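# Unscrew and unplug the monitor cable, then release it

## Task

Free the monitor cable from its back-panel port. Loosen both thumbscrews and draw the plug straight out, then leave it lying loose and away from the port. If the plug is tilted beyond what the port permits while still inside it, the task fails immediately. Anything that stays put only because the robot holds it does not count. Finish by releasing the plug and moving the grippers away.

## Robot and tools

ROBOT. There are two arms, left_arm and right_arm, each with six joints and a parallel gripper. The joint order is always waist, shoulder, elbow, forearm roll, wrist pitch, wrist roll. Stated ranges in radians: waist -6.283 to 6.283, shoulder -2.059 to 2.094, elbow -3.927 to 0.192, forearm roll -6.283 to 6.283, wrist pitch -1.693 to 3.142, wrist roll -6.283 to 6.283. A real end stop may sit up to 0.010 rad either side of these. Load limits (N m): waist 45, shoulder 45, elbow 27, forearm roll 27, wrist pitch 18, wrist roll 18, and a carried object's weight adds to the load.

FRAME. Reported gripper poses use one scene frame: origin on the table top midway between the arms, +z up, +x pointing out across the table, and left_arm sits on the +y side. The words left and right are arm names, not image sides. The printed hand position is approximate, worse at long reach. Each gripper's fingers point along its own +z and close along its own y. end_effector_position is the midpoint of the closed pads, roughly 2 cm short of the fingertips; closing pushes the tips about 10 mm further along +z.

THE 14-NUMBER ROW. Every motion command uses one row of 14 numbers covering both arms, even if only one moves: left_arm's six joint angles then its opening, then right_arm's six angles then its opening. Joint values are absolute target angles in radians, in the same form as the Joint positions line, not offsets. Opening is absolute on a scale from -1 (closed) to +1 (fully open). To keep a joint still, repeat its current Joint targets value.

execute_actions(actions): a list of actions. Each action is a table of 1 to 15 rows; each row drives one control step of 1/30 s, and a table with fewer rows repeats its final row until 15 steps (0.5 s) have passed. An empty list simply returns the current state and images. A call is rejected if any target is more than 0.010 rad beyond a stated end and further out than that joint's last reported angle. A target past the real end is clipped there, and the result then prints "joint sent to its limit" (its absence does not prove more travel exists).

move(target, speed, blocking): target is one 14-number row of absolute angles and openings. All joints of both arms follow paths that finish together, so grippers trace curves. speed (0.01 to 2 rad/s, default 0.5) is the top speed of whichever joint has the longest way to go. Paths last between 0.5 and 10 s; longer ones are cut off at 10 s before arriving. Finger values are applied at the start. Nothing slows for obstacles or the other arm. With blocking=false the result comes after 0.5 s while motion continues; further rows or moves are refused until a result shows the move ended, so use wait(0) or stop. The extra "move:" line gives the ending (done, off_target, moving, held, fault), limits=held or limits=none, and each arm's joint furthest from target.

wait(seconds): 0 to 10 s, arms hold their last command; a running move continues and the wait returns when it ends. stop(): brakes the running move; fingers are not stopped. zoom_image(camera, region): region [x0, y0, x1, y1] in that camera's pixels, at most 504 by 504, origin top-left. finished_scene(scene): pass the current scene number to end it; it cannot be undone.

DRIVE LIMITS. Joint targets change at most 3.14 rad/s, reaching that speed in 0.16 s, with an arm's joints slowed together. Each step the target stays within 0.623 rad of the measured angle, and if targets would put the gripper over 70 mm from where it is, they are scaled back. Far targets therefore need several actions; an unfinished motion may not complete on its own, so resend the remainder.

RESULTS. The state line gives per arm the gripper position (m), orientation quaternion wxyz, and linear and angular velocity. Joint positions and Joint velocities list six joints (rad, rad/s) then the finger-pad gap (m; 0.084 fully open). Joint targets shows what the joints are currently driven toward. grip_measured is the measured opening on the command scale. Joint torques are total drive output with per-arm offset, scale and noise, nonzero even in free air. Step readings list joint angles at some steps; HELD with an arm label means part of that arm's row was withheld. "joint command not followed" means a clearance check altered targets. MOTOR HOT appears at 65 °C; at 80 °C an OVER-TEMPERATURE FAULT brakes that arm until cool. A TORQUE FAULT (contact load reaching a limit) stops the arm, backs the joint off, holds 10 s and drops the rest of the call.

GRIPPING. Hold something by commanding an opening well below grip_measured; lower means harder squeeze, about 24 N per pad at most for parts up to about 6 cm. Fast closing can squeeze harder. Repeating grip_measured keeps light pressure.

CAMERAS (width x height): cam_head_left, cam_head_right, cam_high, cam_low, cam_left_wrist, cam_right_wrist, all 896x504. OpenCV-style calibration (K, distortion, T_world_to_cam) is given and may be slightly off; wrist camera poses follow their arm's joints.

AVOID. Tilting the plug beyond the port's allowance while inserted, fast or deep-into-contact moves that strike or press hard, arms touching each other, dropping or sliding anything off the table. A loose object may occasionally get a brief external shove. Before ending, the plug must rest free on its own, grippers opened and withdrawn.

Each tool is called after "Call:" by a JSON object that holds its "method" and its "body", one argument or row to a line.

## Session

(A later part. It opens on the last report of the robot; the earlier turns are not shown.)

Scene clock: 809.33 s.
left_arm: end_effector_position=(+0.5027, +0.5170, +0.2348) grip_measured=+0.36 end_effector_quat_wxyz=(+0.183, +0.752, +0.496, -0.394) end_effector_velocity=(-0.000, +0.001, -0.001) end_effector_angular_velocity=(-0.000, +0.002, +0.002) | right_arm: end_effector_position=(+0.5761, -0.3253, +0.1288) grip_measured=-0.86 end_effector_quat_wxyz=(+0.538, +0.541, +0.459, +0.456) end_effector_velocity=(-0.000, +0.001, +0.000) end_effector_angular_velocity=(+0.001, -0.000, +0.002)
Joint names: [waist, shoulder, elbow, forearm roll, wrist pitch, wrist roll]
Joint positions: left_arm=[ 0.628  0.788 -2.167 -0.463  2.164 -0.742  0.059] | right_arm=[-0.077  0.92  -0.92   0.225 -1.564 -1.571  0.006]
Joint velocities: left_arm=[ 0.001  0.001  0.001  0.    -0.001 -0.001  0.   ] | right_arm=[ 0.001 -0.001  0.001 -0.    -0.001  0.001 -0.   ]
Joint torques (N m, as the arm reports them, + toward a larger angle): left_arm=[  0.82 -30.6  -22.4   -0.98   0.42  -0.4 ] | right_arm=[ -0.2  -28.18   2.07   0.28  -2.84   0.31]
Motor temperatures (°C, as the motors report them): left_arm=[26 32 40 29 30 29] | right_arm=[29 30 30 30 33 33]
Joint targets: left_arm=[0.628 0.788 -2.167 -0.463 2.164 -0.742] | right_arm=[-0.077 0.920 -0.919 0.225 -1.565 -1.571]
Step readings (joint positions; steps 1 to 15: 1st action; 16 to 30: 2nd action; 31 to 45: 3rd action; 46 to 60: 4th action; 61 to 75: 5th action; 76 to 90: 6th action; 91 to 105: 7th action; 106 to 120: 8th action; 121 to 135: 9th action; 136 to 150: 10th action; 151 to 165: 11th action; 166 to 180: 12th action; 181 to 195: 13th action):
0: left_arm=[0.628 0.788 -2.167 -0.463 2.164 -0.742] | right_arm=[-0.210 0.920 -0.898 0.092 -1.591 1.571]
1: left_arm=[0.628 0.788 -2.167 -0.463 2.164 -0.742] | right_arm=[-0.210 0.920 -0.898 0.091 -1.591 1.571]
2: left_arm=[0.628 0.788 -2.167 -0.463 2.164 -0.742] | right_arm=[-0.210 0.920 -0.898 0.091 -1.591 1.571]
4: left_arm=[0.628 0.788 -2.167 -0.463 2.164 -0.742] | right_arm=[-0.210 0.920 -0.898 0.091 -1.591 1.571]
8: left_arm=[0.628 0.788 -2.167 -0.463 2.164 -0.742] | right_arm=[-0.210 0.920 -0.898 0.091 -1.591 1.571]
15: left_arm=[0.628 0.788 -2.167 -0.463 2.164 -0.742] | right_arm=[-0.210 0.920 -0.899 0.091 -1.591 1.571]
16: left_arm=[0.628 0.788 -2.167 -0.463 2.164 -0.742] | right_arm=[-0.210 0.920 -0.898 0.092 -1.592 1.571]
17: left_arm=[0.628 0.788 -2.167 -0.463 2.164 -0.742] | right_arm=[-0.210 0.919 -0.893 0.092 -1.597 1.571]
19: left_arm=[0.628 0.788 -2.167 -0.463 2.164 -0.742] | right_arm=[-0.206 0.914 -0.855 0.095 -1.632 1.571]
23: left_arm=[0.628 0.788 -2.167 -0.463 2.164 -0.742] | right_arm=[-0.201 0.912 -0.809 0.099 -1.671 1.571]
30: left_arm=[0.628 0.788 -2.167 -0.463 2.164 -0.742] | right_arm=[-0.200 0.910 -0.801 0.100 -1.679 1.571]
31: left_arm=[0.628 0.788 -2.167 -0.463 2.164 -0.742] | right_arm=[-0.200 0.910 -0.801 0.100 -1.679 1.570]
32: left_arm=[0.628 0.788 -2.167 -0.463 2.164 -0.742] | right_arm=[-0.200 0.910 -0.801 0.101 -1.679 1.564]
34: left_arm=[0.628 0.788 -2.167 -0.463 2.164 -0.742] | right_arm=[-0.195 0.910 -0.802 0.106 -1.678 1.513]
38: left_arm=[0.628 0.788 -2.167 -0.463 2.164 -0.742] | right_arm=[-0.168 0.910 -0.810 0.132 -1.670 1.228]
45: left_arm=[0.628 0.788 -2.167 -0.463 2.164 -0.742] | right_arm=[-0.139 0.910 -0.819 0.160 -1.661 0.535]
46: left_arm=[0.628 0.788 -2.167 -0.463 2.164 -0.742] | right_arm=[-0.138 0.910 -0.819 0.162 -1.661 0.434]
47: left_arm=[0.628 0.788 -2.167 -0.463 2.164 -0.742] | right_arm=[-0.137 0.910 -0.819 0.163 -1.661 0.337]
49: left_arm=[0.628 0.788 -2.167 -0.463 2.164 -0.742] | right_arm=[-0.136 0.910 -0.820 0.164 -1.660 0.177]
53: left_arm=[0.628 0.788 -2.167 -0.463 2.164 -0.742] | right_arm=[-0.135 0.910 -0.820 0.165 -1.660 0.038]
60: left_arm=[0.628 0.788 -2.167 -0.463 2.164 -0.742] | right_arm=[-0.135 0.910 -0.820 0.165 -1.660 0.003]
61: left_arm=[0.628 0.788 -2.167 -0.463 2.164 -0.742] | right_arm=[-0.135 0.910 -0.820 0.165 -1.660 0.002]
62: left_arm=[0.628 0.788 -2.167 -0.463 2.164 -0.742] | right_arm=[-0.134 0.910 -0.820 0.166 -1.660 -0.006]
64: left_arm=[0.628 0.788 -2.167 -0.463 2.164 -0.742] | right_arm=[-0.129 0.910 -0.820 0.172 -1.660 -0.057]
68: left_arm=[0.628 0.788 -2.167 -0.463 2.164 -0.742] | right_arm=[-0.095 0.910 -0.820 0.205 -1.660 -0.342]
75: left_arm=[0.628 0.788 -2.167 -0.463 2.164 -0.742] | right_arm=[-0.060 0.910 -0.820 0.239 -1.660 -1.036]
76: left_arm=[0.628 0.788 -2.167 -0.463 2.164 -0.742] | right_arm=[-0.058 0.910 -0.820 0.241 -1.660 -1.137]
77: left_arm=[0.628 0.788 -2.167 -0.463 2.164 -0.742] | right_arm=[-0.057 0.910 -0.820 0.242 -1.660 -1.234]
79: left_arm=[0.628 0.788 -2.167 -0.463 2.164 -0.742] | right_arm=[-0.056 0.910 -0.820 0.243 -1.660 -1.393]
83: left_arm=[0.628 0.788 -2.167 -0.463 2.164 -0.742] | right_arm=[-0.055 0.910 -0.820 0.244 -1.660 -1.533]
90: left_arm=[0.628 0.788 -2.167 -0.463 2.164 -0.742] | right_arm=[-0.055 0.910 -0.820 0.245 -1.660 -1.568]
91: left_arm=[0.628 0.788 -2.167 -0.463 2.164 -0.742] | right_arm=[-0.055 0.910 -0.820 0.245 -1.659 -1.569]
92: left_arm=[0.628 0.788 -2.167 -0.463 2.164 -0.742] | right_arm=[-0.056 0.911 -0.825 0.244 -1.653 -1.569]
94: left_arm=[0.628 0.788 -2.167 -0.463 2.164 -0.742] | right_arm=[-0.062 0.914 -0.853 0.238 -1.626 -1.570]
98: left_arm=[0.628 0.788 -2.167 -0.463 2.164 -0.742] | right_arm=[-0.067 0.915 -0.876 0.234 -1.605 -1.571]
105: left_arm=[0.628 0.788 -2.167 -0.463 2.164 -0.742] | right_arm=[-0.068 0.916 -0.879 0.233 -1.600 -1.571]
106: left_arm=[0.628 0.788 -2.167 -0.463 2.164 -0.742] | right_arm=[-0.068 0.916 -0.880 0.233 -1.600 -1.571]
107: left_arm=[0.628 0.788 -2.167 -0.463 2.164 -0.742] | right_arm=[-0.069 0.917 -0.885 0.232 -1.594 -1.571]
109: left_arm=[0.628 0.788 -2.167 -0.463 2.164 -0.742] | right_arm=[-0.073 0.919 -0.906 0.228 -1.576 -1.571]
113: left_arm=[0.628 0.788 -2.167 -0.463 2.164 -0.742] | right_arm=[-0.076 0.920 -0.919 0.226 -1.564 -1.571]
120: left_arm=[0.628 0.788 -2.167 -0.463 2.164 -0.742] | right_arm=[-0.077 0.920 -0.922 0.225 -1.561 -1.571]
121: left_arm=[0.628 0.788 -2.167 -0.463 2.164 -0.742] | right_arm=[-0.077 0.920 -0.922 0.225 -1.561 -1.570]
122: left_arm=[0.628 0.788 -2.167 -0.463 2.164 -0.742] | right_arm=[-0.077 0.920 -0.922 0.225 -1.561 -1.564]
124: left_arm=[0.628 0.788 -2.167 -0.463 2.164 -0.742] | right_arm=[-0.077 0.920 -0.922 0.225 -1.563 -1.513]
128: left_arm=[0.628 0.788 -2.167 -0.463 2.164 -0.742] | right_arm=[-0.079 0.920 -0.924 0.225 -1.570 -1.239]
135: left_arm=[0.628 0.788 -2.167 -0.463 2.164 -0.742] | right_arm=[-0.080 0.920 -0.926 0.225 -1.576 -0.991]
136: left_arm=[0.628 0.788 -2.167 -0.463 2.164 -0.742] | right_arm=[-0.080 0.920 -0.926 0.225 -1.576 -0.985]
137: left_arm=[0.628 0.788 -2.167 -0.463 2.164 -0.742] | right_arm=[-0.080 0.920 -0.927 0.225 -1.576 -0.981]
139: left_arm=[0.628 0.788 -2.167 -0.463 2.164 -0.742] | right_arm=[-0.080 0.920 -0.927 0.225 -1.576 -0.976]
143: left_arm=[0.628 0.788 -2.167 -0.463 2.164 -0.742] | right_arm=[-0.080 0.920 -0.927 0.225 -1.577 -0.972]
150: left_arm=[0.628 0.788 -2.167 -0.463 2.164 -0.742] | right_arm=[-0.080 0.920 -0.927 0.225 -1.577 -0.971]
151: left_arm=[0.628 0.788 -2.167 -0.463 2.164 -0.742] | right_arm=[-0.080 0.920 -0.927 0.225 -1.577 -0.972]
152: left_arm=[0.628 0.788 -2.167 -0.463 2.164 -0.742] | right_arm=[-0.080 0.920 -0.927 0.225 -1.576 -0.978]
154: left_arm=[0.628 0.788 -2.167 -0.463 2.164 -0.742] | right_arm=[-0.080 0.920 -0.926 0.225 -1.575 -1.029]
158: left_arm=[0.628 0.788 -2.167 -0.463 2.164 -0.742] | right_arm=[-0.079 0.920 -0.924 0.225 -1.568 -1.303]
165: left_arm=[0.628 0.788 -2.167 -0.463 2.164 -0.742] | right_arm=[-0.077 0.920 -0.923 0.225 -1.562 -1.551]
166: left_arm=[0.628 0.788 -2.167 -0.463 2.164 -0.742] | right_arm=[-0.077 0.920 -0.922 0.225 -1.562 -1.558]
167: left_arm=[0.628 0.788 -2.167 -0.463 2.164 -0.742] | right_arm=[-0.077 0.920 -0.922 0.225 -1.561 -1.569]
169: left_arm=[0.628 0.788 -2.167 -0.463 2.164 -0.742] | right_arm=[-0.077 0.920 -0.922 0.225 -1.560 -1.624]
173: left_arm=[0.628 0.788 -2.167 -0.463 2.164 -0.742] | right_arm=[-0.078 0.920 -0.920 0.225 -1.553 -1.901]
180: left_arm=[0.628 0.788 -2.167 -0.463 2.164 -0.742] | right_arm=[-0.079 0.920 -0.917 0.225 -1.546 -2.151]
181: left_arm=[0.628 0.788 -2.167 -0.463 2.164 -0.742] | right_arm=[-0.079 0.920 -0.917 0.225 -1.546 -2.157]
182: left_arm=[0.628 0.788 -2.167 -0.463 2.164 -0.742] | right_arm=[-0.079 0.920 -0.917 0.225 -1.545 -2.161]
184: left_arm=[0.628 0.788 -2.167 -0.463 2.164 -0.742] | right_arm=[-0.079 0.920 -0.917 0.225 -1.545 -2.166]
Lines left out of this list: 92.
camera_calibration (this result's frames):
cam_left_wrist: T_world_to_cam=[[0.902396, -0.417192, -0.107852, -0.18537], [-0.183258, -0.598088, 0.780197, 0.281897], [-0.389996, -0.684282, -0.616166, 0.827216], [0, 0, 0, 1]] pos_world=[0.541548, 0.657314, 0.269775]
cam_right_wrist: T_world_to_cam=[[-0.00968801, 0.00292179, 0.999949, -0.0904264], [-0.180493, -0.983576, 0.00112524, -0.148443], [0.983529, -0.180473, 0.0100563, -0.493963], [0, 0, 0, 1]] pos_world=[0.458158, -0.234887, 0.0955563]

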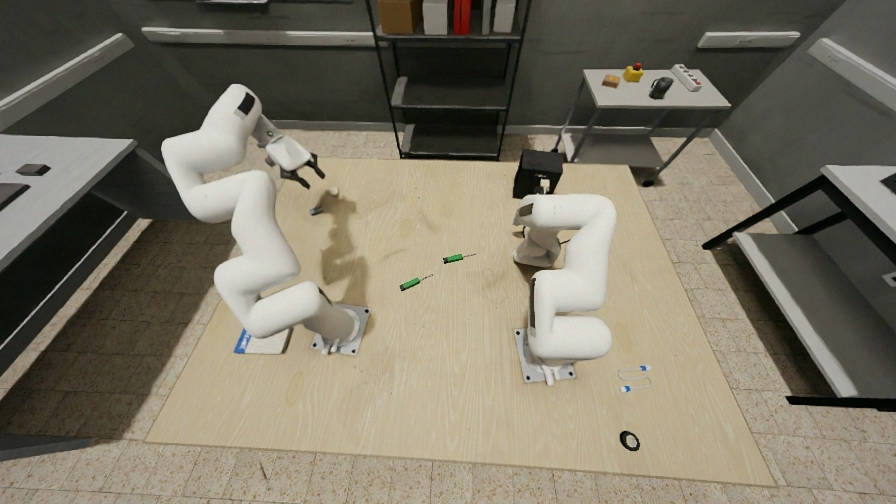

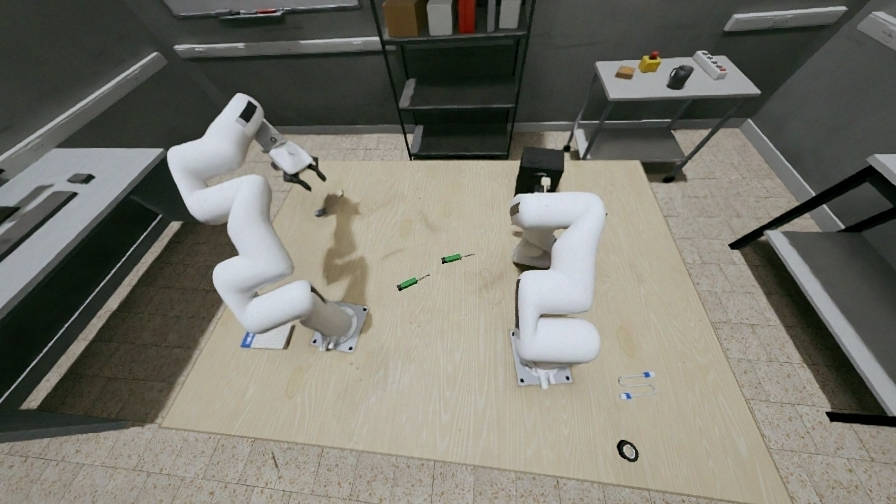

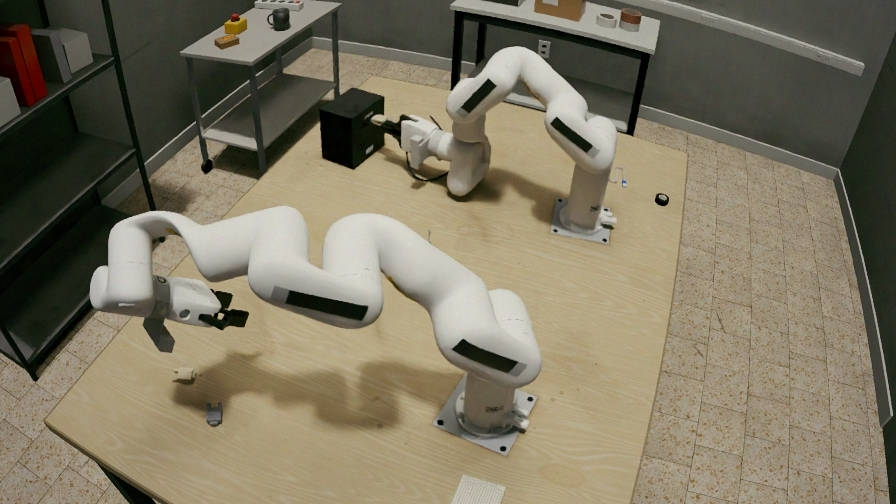

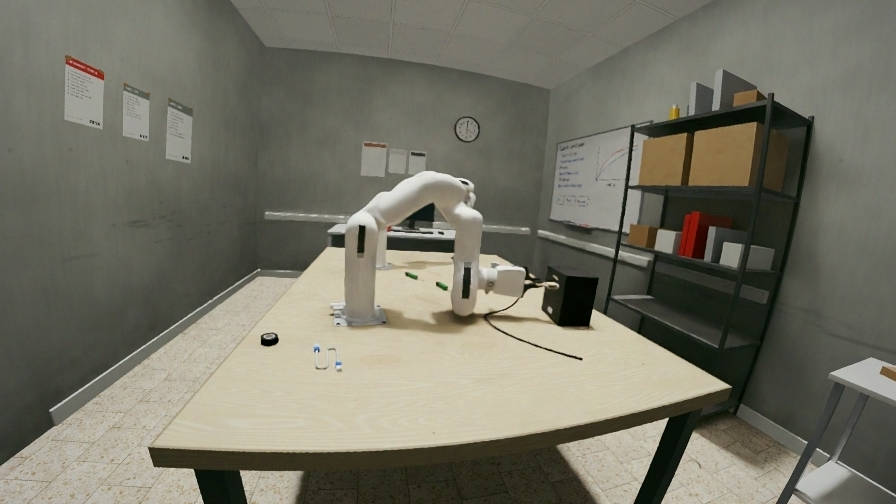

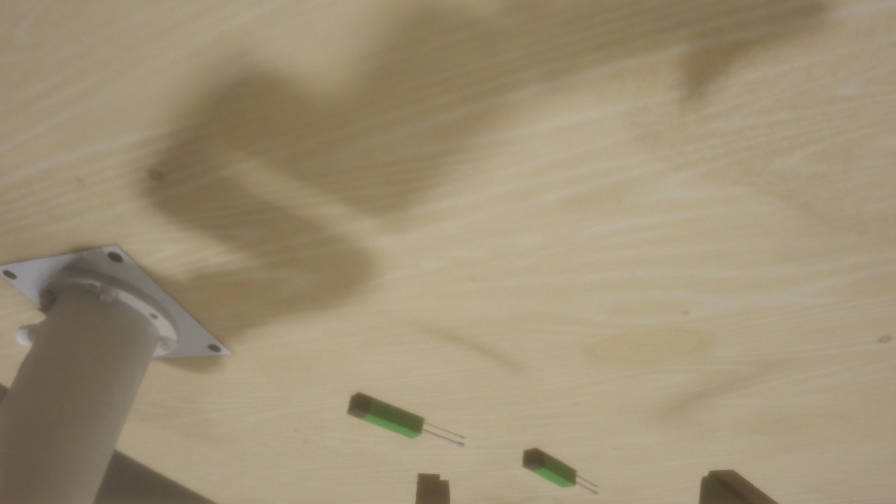

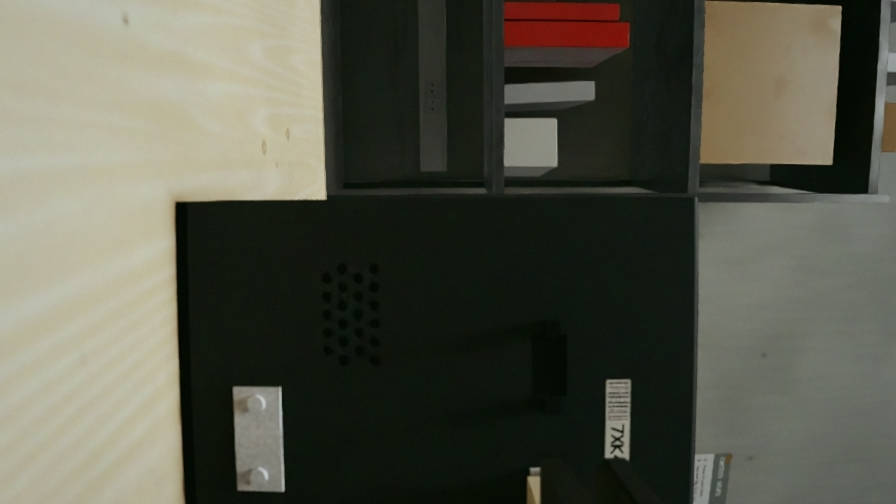

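Call:
{"method": "execute_actions", "body": {
  "actions": [
    [[0.628,0.788,-2.167,-0.463,2.164,-0.742,0.37,-0.0771,0.92,-0.9235,0.225,-1.559,-1.571,-1]],
    [[0.628,0.788,-2.167,-0.463,2.164,-0.742,0.37,-0.0771,0.92,-0.9235,0.225,-1.559,-1.571,-1]]
  ]
}}

Scene clock: 817.00 s.
left_arm: end_effector_position=(+0.5027, +0.5170, +0.2348) grip_measured=+0.36 end_effector_quat_wxyz=(+0.183, +0.752, +0.496, -0.394) end_effector_velocity=(-0.000, +0.000, +0.000) end_effector_angular_velocity=(+0.000, -0.001, -0.000) | right_arm: end_effector_position=(+0.5770, -0.3255, +0.1279) grip_measured=-0.86 end_effector_quat_wxyz=(+0.537, +0.542, +0.459, +0.455) end_effector_velocity=(+0.001, -0.000, +0.001) end_effector_angular_velocity=(+0.001, -0.001, -0.000)
Joint names: [waist, shoulder, elbow, forearm roll, wrist pitch, wrist roll]
Joint positions: left_arm=[ 0.628  0.788 -2.167 -0.463  2.164 -0.742  0.059] | right_arm=[-0.077  0.92  -0.922  0.225 -1.559 -1.571  0.006]
Joint velocities: left_arm=[ 0.    -0.001 -0.     0.     0.     0.001  0.   ] | right_arm=[-0.    -0.001 -0.001  0.     0.001  0.001  0.   ]
Joint torques (N m, as the arm reports them, + toward a larger angle): left_arm=[  0.46 -30.   -22.19  -0.78   0.51  -0.83] | right_arm=[ -2.53 -33.95  -9.03  -0.23  -0.8    0.48]
Motor temperatures (°C, as the motors report them): left_arm=[26 32 40 29 30 29] | right_arm=[29 30 30 30 34 33]
Joint targets: left_arm=[0.628 0.788 -2.167 -0.463 2.164 -0.742] | right_arm=[-0.077 0.920 -0.923 0.225 -1.559 -1.571]
Step readings (joint positions; steps 1 to 15: 1st action; 16 to 30: 2nd action):
0: left_arm=[0.628 0.788 -2.167 -0.463 2.164 -0.742] | right_arm=[-0.077 0.920 -0.919 0.225 -1.565 -1.571]
1: left_arm=[0.628 0.788 -2.167 -0.463 2.164 -0.742] | right_arm=[-0.077 0.920 -0.919 0.225 -1.564 -1.571]
2: left_arm=[0.628 0.788 -2.167 -0.463 2.164 -0.742] | right_arm=[-0.077 0.920 -0.920 0.225 -1.563 -1.571]
4: left_arm=[0.628 0.788 -2.167 -0.463 2.164 -0.742] | right_arm=[-0.077 0.920 -0.920 0.225 -1.562 -1.571]
8: left_arm=[0.628 0.788 -2.167 -0.463 2.164 -0.742] | right_arm=[-0.077 0.921 -0.921 0.225 -1.561 -1.571]
15: left_arm=[0.628 0.788 -2.167 -0.463 2.164 -0.742] | right_arm=[-0.077 0.921 -0.921 0.225 -1.560 -1.571]
16: left_arm=[0.628 0.788 -2.167 -0.463 2.164 -0.742] | right_arm=[-0.077 0.921 -0.921 0.225 -1.560 -1.571]
17: left_arm=[0.628 0.788 -2.167 -0.463 2.164 -0.742] | right_arm=[-0.077 0.921 -0.921 0.225 -1.560 -1.571]
19: left_arm=[0.628 0.788 -2.167 -0.463 2.164 -0.742] | right_arm=[-0.077 0.921 -0.922 0.225 -1.560 -1.571]
23: left_arm=[0.628 0.788 -2.167 -0.463 2.164 -0.742] | right_arm=[-0.077 0.921 -0.922 0.225 -1.560 -1.571]
30: Joint positions above
camera_calibration (this result's frames):
cam_left_wrist: T_world_to_cam=[[0.902396, -0.417192, -0.107852, -0.18537], [-0.183258, -0.598088, 0.780197, 0.281897], [-0.389996, -0.684282, -0.616166, 0.827216], [0, 0, 0, 1]] pos_world=[0.541548, 0.657314, 0.269775]
cam_right_wrist: T_world_to_cam=[[-0.00656338, 0.00202072, 0.999976, -0.0916375], [-0.18076, -0.983527, 0.000801055, -0.148206], [0.983505, -0.18075, 0.00682053, -0.494517], [0, 0, 0, 1]] pos_world=[0.458969, -0.234964, 0.0951269]

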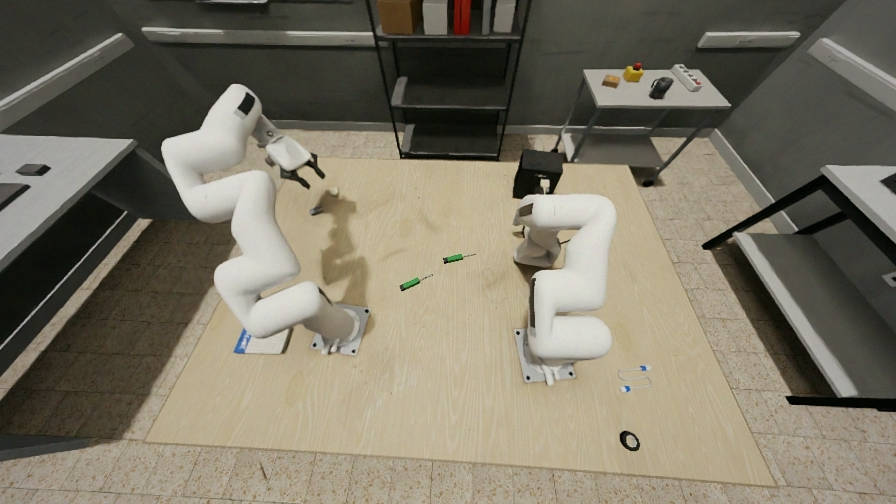

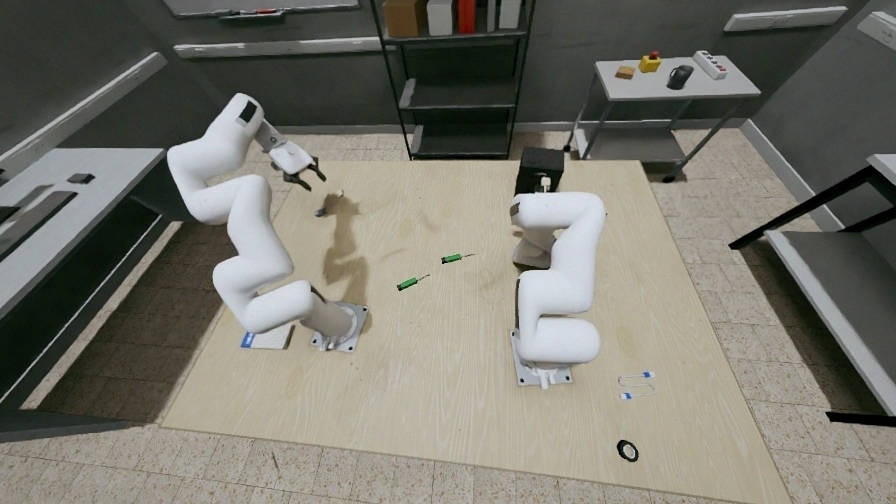

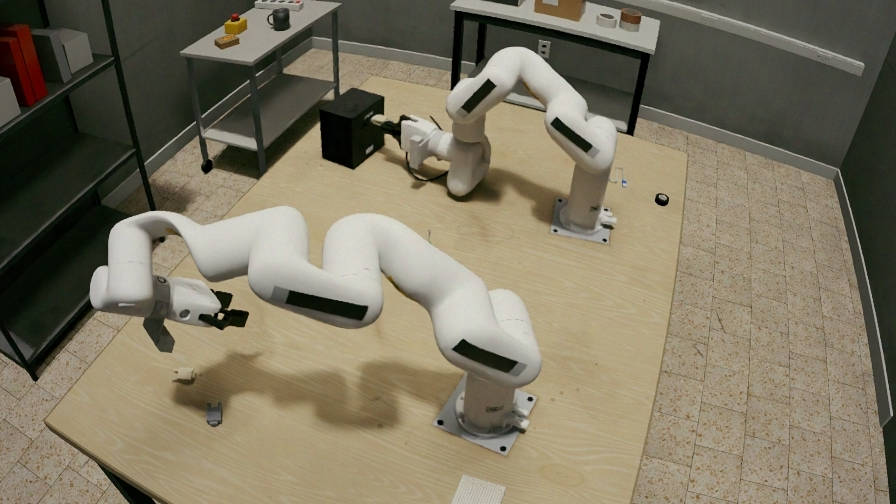

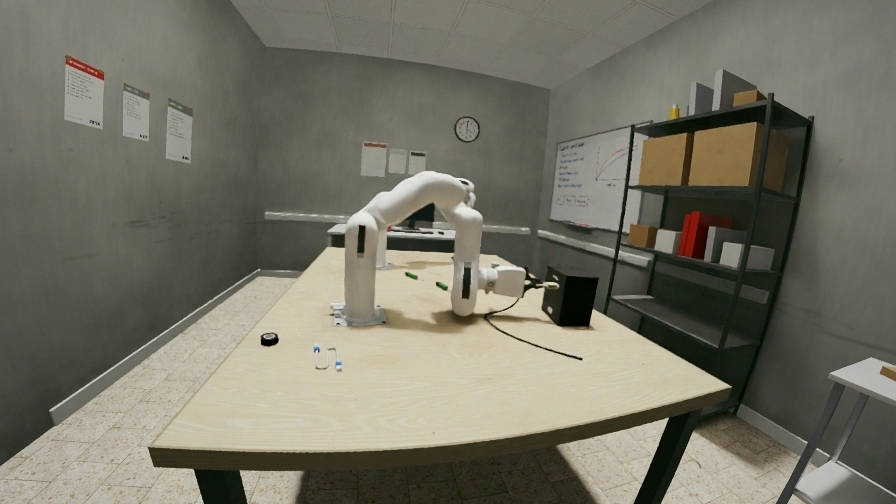

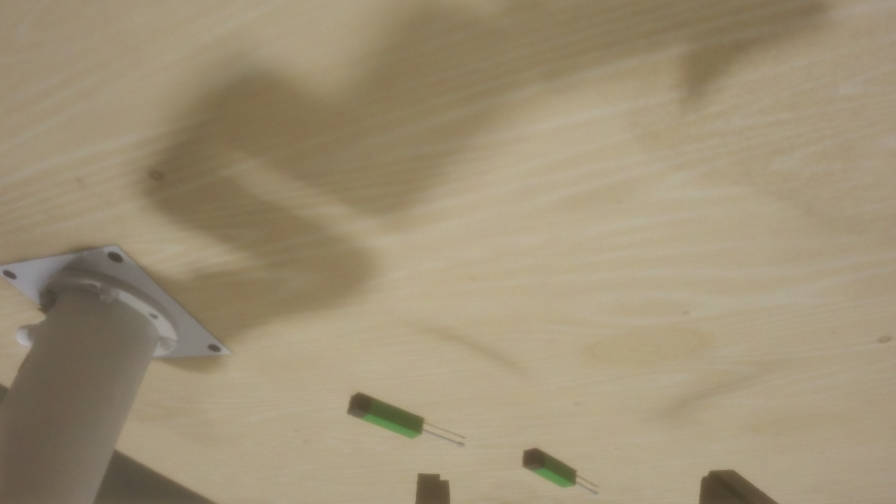

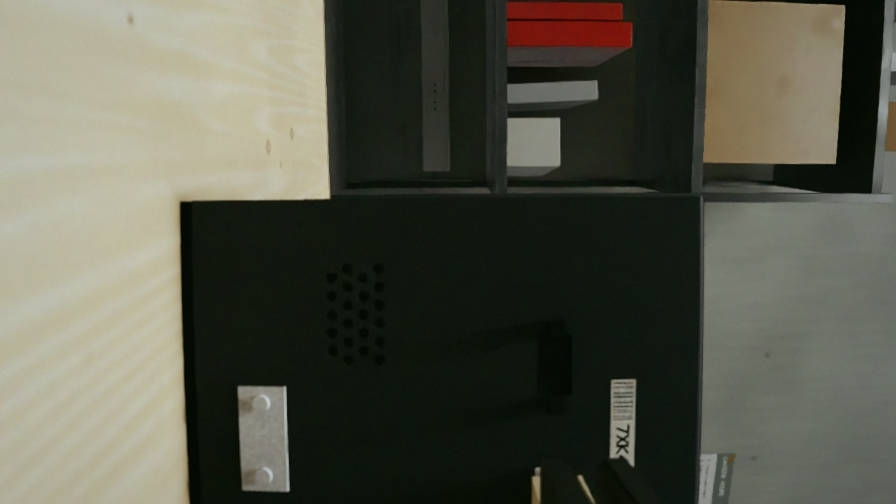

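Still threaded. More.

Call:
{"method": "execute_actions", "body": {
  "actions": [
    [[0.628,0.788,-2.167,-0.463,2.164,-0.742,0.37,-0.077,0.92,-0.922,0.225,-1.561,-1.571,-0.72]],
    [[0.628,0.788,-2.167,-0.463,2.164,-0.742,0.37,-0.0805,0.92,-0.9266,0.225,-1.5767,-0.971,-0.72]],
    [[0.628,0.788,-2.167,-0.463,2.164,-0.742,0.37,-0.0805,0.92,-0.9266,0.225,-1.5767,-0.971,-1]],
    [[0.628,0.788,-2.167,-0.463,2.164,-0.742,0.37,-0.077,0.92,-0.922,0.225,-1.561,-1.571,-1]],
    [[0.628,0.788,-2.167,-0.463,2.164,-0.742,0.37,-0.0794,0.92,-0.9174,0.225,-1.5453,-2.171,-1]],
    [[0.628,0.788,-2.167,-0.463,2.164,-0.742,0.37,-0.0794,0.92,-0.9174,0.225,-1.5453,-2.171,-0.72]],
    [[0.628,0.788,-2.167,-0.463,2.164,-0.742,0.37,-0.077,0.92,-0.922,0.225,-1.561,-1.571,-0.72]],
    [[0.628,0.788,-2.167,-0.463,2.164,-0.742,0.37,-0.0805,0.92,-0.9266,0.225,-1.5767,-0.971,-0.72]],
    [[0.628,0.788,-2.167,-0.463,2.164,-0.742,0.37,-0.0805,0.92,-0.9266,0.225,-1.5767,-0.971,-1]],
    [[0.628,0.788,-2.167,-0.463,2.164,-0.742,0.37,-0.077,0.92,-0.922,0.225,-1.561,-1.571,-1]],
    [[0.628,0.788,-2.167,-0.463,2.164,-0.742,0.37,-0.0794,0.92,-0.9174,0.225,-1.5453,-2.171,-1]],
    [[0.628,0.788,-2.167,-0.463,2.164,-0.742,0.37,-0.0794,0.92,-0.9174,0.225,-1.5453,-2.171,-0.72]],
    [[0.628,0.788,-2.167,-0.463,2.164,-0.742,0.37,-0.077,0.92,-0.922,0.225,-1.561,-1.571,-0.72]],
    [[0.628,0.788,-2.167,-0.463,2.164,-0.742,0.37,-0.0805,0.92,-0.9266,0.225,-1.5767,-0.971,-0.72]],
    [[0.628,0.788,-2.167,-0.463,2.164,-0.742,0.37,-0.0805,0.92,-0.9266,0.225,-1.5767,-0.971,-1]],
    [[0.628,0.788,-2.167,-0.463,2.164,-0.742,0.37,-0.077,0.92,-0.922,0.225,-1.561,-1.571,-1]],
    [[0.628,0.788,-2.167,-0.463,2.164,-0.742,0.37,-0.0794,0.92,-0.9174,0.225,-1.5453,-2.171,-1]],
    [[0.628,0.788,-2.167,-0.463,2.164,-0.742,0.37,-0.0794,0.92,-0.9174,0.225,-1.5453,-2.171,-0.72]],
    [[0.628,0.788,-2.167,-0.463,2.164,-0.742,0.37,-0.077,0.92,-0.922,0.225,-1.561,-1.571,-0.72]],
    [[0.628,0.788,-2.167,-0.463,2.164,-0.742,0.37,-0.0805,0.92,-0.9266,0.225,-1.5767,-0.971,-0.72]],
    [[0.628,0.788,-2.167,-0.463,2.164,-0.742,0.37,-0.0805,0.92,-0.9266,0.225,-1.5767,-0.971,-1]],
    [[0.628,0.788,-2.167,-0.463,2.164,-0.742,0.37,-0.077,0.92,-0.922,0.225,-1.561,-1.571,-1]],
    [[0.628,0.788,-2.167,-0.463,2.164,-0.742,0.37,-0.0767,0.92,-0.919,0.225,-1.5647,-1.571,-1]],
    [[0.628,0.788,-2.167,-0.463,2.164,-0.742,0.37,-0.0767,0.92,-0.919,0.225,-1.5647,-1.571,-1]]
  ]
}}

Scene clock: 863.53 s.
left_arm: end_effector_position=(+0.5027, +0.5170, +0.2348) grip_measured=+0.36 end_effector_quat_wxyz=(+0.183, +0.752, +0.496, -0.394) end_effector_velocity=(-0.000, +0.000, -0.001) end_effector_angular_velocity=(-0.001, +0.001, +0.000) | right_arm: end_effector_position=(+0.5761, -0.3253, +0.1288) grip_measured=-0.86 end_effector_quat_wxyz=(+0.538, +0.541, +0.459, +0.456) end_effector_velocity=(-0.000, +0.000, +0.000) end_effector_angular_velocity=(-0.001, -0.001, -0.000)
Joint names: [waist, shoulder, elbow, forearm roll, wrist pitch, wrist roll]
Joint positions: left_arm=[ 0.628  0.788 -2.167 -0.463  2.164 -0.742  0.059] | right_arm=[-0.077  0.92  -0.92   0.225 -1.564 -1.571  0.006]
Joint velocities: left_arm=[ 0.001  0.002  0.     0.     0.     0.    -0.   ] | right_arm=[ 0.     0.     0.001  0.    -0.002 -0.    -0.   ]
Joint torques (N m, as the arm reports them, + toward a larger angle): left_arm=[  0.69 -30.28 -22.27  -0.9    0.53  -0.7 ] | right_arm=[ -0.17 -27.99   1.97   0.26  -2.91   0.48]
Motor temperatures (°C, as the motors report them): left_arm=[26 32 40 29 30 29] | right_arm=[29 30 30 30 33 33]
Joint targets: left_arm=[0.628 0.788 -2.167 -0.463 2.164 -0.742] | right_arm=[-0.077 0.920 -0.919 0.225 -1.565 -1.571]
Step readings (joint positions; steps 1 to 15: 1st action; 16 to 30: 2nd action; 31 to 45: 3rd action; 46 to 60: 4th action; 61 to 75: 5th action; 76 to 90: 6th action; 91 to 105: 7th action; 106 to 120: 8th action; 121 to 135: 9th action; 136 to 150: 10th action; 151 to 165: 11th action; 166 to 180: 12th action; 181 to 195: 13th action):
0: left_arm=[0.628 0.788 -2.167 -0.463 2.164 -0.742] | right_arm=[-0.077 0.920 -0.923 0.225 -1.559 -1.571]
1: left_arm=[0.628 0.788 -2.167 -0.463 2.164 -0.742] | right_arm=[-0.077 0.920 -0.923 0.225 -1.559 -1.571]
2: left_arm=[0.628 0.788 -2.167 -0.463 2.164 -0.742] | right_arm=[-0.077 0.920 -0.925 0.225 -1.558 -1.571]
4: left_arm=[0.628 0.788 -2.167 -0.463 2.164 -0.742] | right_arm=[-0.078 0.919 -0.927 0.225 -1.558 -1.571]
8: left_arm=[0.628 0.788 -2.167 -0.463 2.164 -0.742] | right_arm=[-0.077 0.919 -0.925 0.225 -1.560 -1.571]
15: left_arm=[0.628 0.788 -2.167 -0.463 2.164 -0.742] | right_arm=[-0.077 0.920 -0.923 0.225 -1.561 -1.571]
16: left_arm=[0.628 0.788 -2.167 -0.463 2.164 -0.742] | right_arm=[-0.077 0.920 -0.922 0.225 -1.561 -1.570]
17: left_arm=[0.628 0.788 -2.167 -0.463 2.164 -0.742] | right_arm=[-0.077 0.920 -0.922 0.225 -1.561 -1.564]
19: left_arm=[0.628 0.788 -2.167 -0.463 2.164 -0.742] | right_arm=[-0.077 0.920 -0.923 0.225 -1.562 -1.513]
23: left_arm=[0.628 0.788 -2.167 -0.463 2.164 -0.742] | right_arm=[-0.079 0.920 -0.924 0.225 -1.570 -1.239]
30: left_arm=[0.628 0.788 -2.167 -0.463 2.164 -0.742] | right_arm=[-0.080 0.920 -0.926 0.225 -1.576 -0.991]
31: left_arm=[0.628 0.788 -2.167 -0.463 2.164 -0.742] | right_arm=[-0.080 0.920 -0.926 0.225 -1.576 -0.985]
32: left_arm=[0.628 0.788 -2.167 -0.463 2.164 -0.742] | right_arm=[-0.080 0.920 -0.926 0.225 -1.576 -0.981]
34: left_arm=[0.628 0.788 -2.167 -0.463 2.164 -0.742] | right_arm=[-0.080 0.920 -0.926 0.225 -1.576 -0.976]
38: left_arm=[0.628 0.788 -2.167 -0.463 2.164 -0.742] | right_arm=[-0.080 0.920 -0.927 0.225 -1.577 -0.972]
45: left_arm=[0.628 0.788 -2.167 -0.463 2.164 -0.742] | right_arm=[-0.080 0.920 -0.927 0.225 -1.577 -0.971]
46: left_arm=[0.628 0.788 -2.167 -0.463 2.164 -0.742] | right_arm=[-0.080 0.920 -0.927 0.225 -1.577 -0.972]
47: left_arm=[0.628 0.788 -2.167 -0.463 2.164 -0.742] | right_arm=[-0.080 0.920 -0.926 0.225 -1.576 -0.978]
49: left_arm=[0.628 0.788 -2.167 -0.463 2.164 -0.742] | right_arm=[-0.080 0.920 -0.926 0.225 -1.575 -1.029]
53: left_arm=[0.628 0.788 -2.167 -0.463 2.164 -0.742] | right_arm=[-0.079 0.920 -0.924 0.225 -1.568 -1.303]
60: left_arm=[0.628 0.788 -2.167 -0.463 2.164 -0.742] | right_arm=[-0.077 0.920 -0.923 0.225 -1.562 -1.551]
61: left_arm=[0.628 0.788 -2.167 -0.463 2.164 -0.742] | right_arm=[-0.077 0.920 -0.922 0.225 -1.562 -1.558]
62: left_arm=[0.628 0.788 -2.167 -0.463 2.164 -0.742] | right_arm=[-0.077 0.920 -0.922 0.225 -1.561 -1.569]
64: left_arm=[0.628 0.788 -2.167 -0.463 2.164 -0.742] | right_arm=[-0.077 0.920 -0.922 0.225 -1.560 -1.624]
68: left_arm=[0.628 0.788 -2.167 -0.463 2.164 -0.742] | right_arm=[-0.078 0.920 -0.919 0.225 -1.553 -1.901]
75: left_arm=[0.628 0.788 -2.167 -0.463 2.164 -0.742] | right_arm=[-0.079 0.920 -0.917 0.225 -1.546 -2.151]
76: left_arm=[0.628 0.788 -2.167 -0.463 2.164 -0.742] | right_arm=[-0.079 0.920 -0.917 0.225 -1.546 -2.157]
77: left_arm=[0.628 0.788 -2.167 -0.463 2.164 -0.742] | right_arm=[-0.079 0.920 -0.917 0.225 -1.545 -2.161]
79: left_arm=[0.628 0.788 -2.167 -0.463 2.164 -0.742] | right_arm=[-0.079 0.920 -0.917 0.225 -1.545 -2.166]
83: left_arm=[0.628 0.788 -2.167 -0.463 2.164 -0.742] | right_arm=[-0.079 0.920 -0.917 0.225 -1.545 -2.170]
90: left_arm=[0.628 0.788 -2.167 -0.463 2.164 -0.742] | right_arm=[-0.079 0.920 -0.917 0.225 -1.545 -2.171]
91: left_arm=[0.628 0.788 -2.167 -0.463 2.164 -0.742] | right_arm=[-0.079 0.920 -0.917 0.225 -1.545 -2.170]
92: left_arm=[0.628 0.788 -2.167 -0.463 2.164 -0.742] | right_arm=[-0.079 0.920 -0.917 0.225 -1.545 -2.164]
94: left_arm=[0.628 0.788 -2.167 -0.463 2.164 -0.742] | right_arm=[-0.079 0.920 -0.918 0.225 -1.547 -2.113]
98: left_arm=[0.628 0.788 -2.167 -0.463 2.164 -0.742] | right_arm=[-0.078 0.920 -0.920 0.225 -1.554 -1.839]
105: left_arm=[0.628 0.788 -2.167 -0.463 2.164 -0.742] | right_arm=[-0.077 0.920 -0.922 0.225 -1.560 -1.591]
106: left_arm=[0.628 0.788 -2.167 -0.463 2.164 -0.742] | right_arm=[-0.077 0.920 -0.922 0.225 -1.561 -1.584]
107: left_arm=[0.628 0.788 -2.167 -0.463 2.164 -0.742] | right_arm=[-0.077 0.920 -0.922 0.225 -1.561 -1.573]
109: left_arm=[0.628 0.788 -2.167 -0.463 2.164 -0.742] | right_arm=[-0.077 0.920 -0.922 0.225 -1.562 -1.518]
113: left_arm=[0.628 0.788 -2.167 -0.463 2.164 -0.742] | right_arm=[-0.079 0.920 -0.924 0.225 -1.569 -1.241]
120: left_arm=[0.628 0.788 -2.167 -0.463 2.164 -0.742] | right_arm=[-0.080 0.920 -0.926 0.225 -1.576 -0.991]
121: left_arm=[0.628 0.788 -2.167 -0.463 2.164 -0.742] | right_arm=[-0.080 0.920 -0.926 0.225 -1.576 -0.985]
122: left_arm=[0.628 0.788 -2.167 -0.463 2.164 -0.742] | right_arm=[-0.080 0.920 -0.927 0.225 -1.576 -0.981]
124: left_arm=[0.628 0.788 -2.167 -0.463 2.164 -0.742] | right_arm=[-0.080 0.920 -0.927 0.225 -1.576 -0.976]
128: left_arm=[0.628 0.788 -2.167 -0.463 2.164 -0.742] | right_arm=[-0.080 0.920 -0.927 0.225 -1.577 -0.972]
135: left_arm=[0.628 0.788 -2.167 -0.463 2.164 -0.742] | right_arm=[-0.080 0.920 -0.927 0.225 -1.577 -0.971]
136: left_arm=[0.628 0.788 -2.167 -0.463 2.164 -0.742] | right_arm=[-0.080 0.920 -0.927 0.225 -1.577 -0.972]
137: left_arm=[0.628 0.788 -2.167 -0.463 2.164 -0.742] | right_arm=[-0.080 0.920 -0.927 0.225 -1.576 -0.978]
139: left_arm=[0.628 0.788 -2.167 -0.463 2.164 -0.742] | right_arm=[-0.080 0.920 -0.926 0.225 -1.575 -1.029]
143: left_arm=[0.628 0.788 -2.167 -0.463 2.164 -0.742] | right_arm=[-0.079 0.920 -0.924 0.225 -1.568 -1.303]
150: left_arm=[0.628 0.788 -2.167 -0.463 2.164 -0.742] | right_arm=[-0.077 0.920 -0.923 0.225 -1.562 -1.551]
151: left_arm=[0.628 0.788 -2.167 -0.463 2.164 -0.742] | right_arm=[-0.077 0.920 -0.922 0.225 -1.561 -1.558]
152: left_arm=[0.628 0.788 -2.167 -0.463 2.164 -0.742] | right_arm=[-0.077 0.920 -0.922 0.225 -1.561 -1.569]
154: left_arm=[0.628 0.788 -2.167 -0.463 2.164 -0.742] | right_arm=[-0.077 0.920 -0.922 0.225 -1.560 -1.624]
158: left_arm=[0.628 0.788 -2.167 -0.463 2.164 -0.742] | right_arm=[-0.078 0.920 -0.920 0.225 -1.553 -1.901]
165: left_arm=[0.628 0.788 -2.167 -0.463 2.164 -0.742] | right_arm=[-0.079 0.920 -0.917 0.225 -1.546 -2.151]
166: left_arm=[0.628 0.788 -2.167 -0.463 2.164 -0.742] | right_arm=[-0.079 0.920 -0.917 0.225 -1.546 -2.157]
167: left_arm=[0.628 0.788 -2.167 -0.463 2.164 -0.742] | right_arm=[-0.079 0.920 -0.917 0.225 -1.545 -2.161]
169: left_arm=[0.628 0.788 -2.167 -0.463 2.164 -0.742] | right_arm=[-0.079 0.920 -0.917 0.225 -1.545 -2.166]
173: left_arm=[0.628 0.788 -2.167 -0.463 2.164 -0.742] | right_arm=[-0.079 0.920 -0.917 0.225 -1.545 -2.170]
180: left_arm=[0.628 0.788 -2.167 -0.463 2.164 -0.742] | right_arm=[-0.079 0.920 -0.917 0.225 -1.545 -2.171]
181: left_arm=[0.628 0.788 -2.167 -0.463 2.164 -0.742] | right_arm=[-0.079 0.920 -0.917 0.225 -1.545 -2.170]
182: left_arm=[0.628 0.788 -2.167 -0.463 2.164 -0.742] | right_arm=[-0.079 0.920 -0.917 0.225 -1.545 -2.164]
184: left_arm=[0.628 0.788 -2.167 -0.463 2.164 -0.742] | right_arm=[-0.079 0.920 -0.918 0.225 -1.547 -2.113]
Lines left out of this list: 57.
camera_calibration (this result's frames):
cam_left_wrist: T_world_to_cam=[[0.902396, -0.417192, -0.107852, -0.18537], [-0.183258, -0.598088, 0.780197, 0.281897], [-0.389996, -0.684282, -0.616166, 0.827216], [0, 0, 0, 1]] pos_world=[0.541548, 0.657314, 0.269775]
cam_right_wrist: T_world_to_cam=[[-0.0096917, 0.00292054, 0.999949, -0.0904266], [-0.180493, -0.983576, 0.00112334, -0.148442], [0.983528, -0.180473, 0.0100597, -0.493966], [0, 0, 0, 1]] pos_world=[0.45816, -0.234887, 0.0955579]

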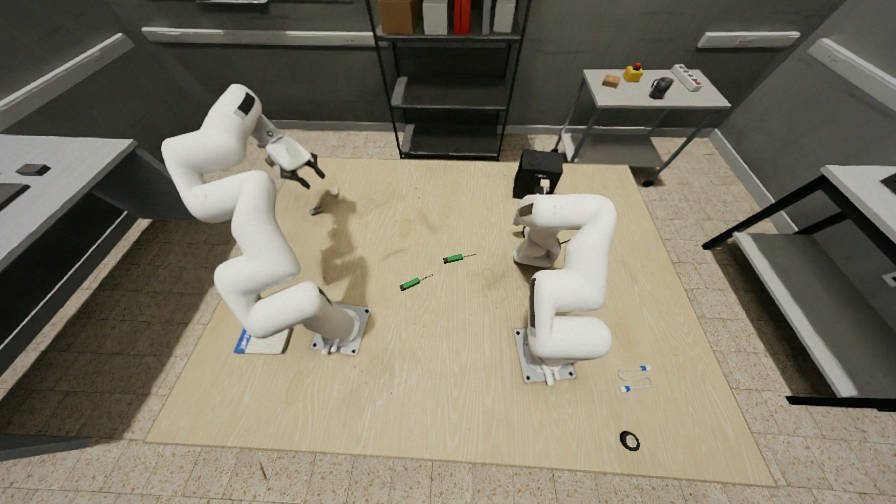

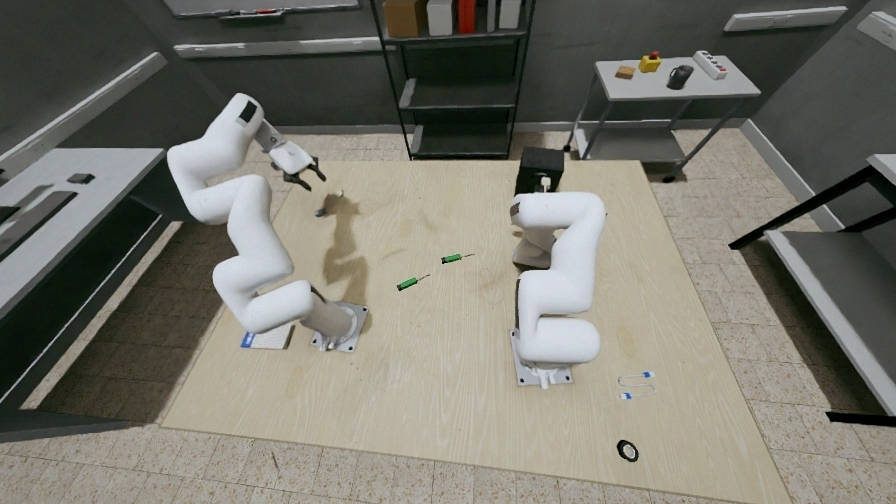

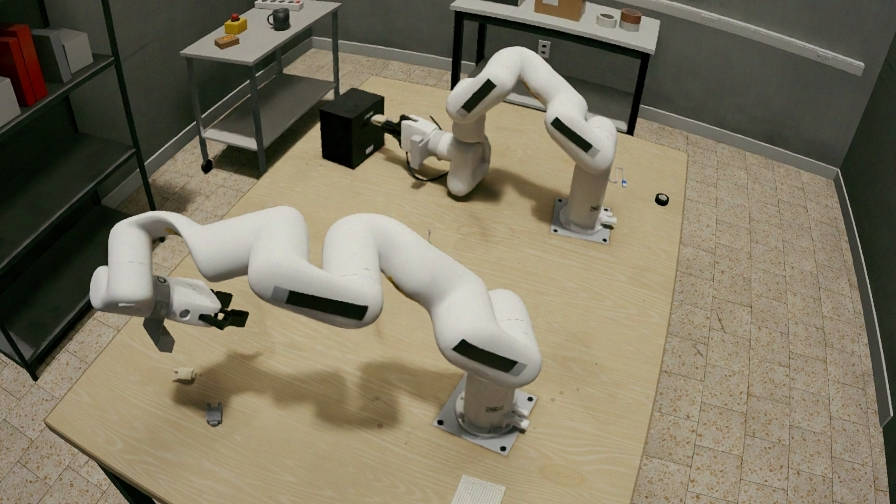

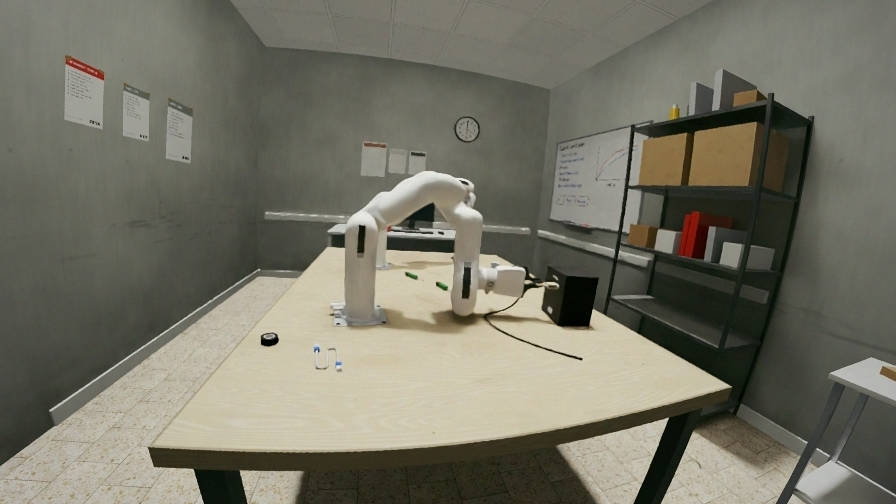

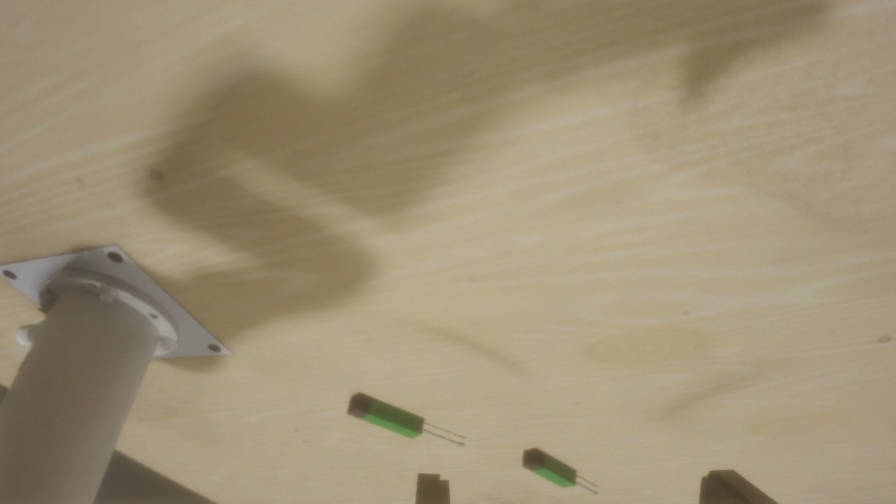

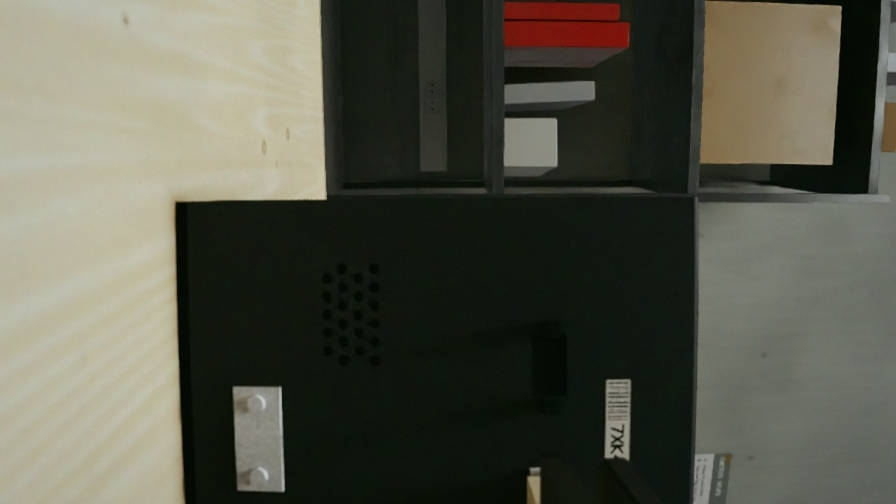

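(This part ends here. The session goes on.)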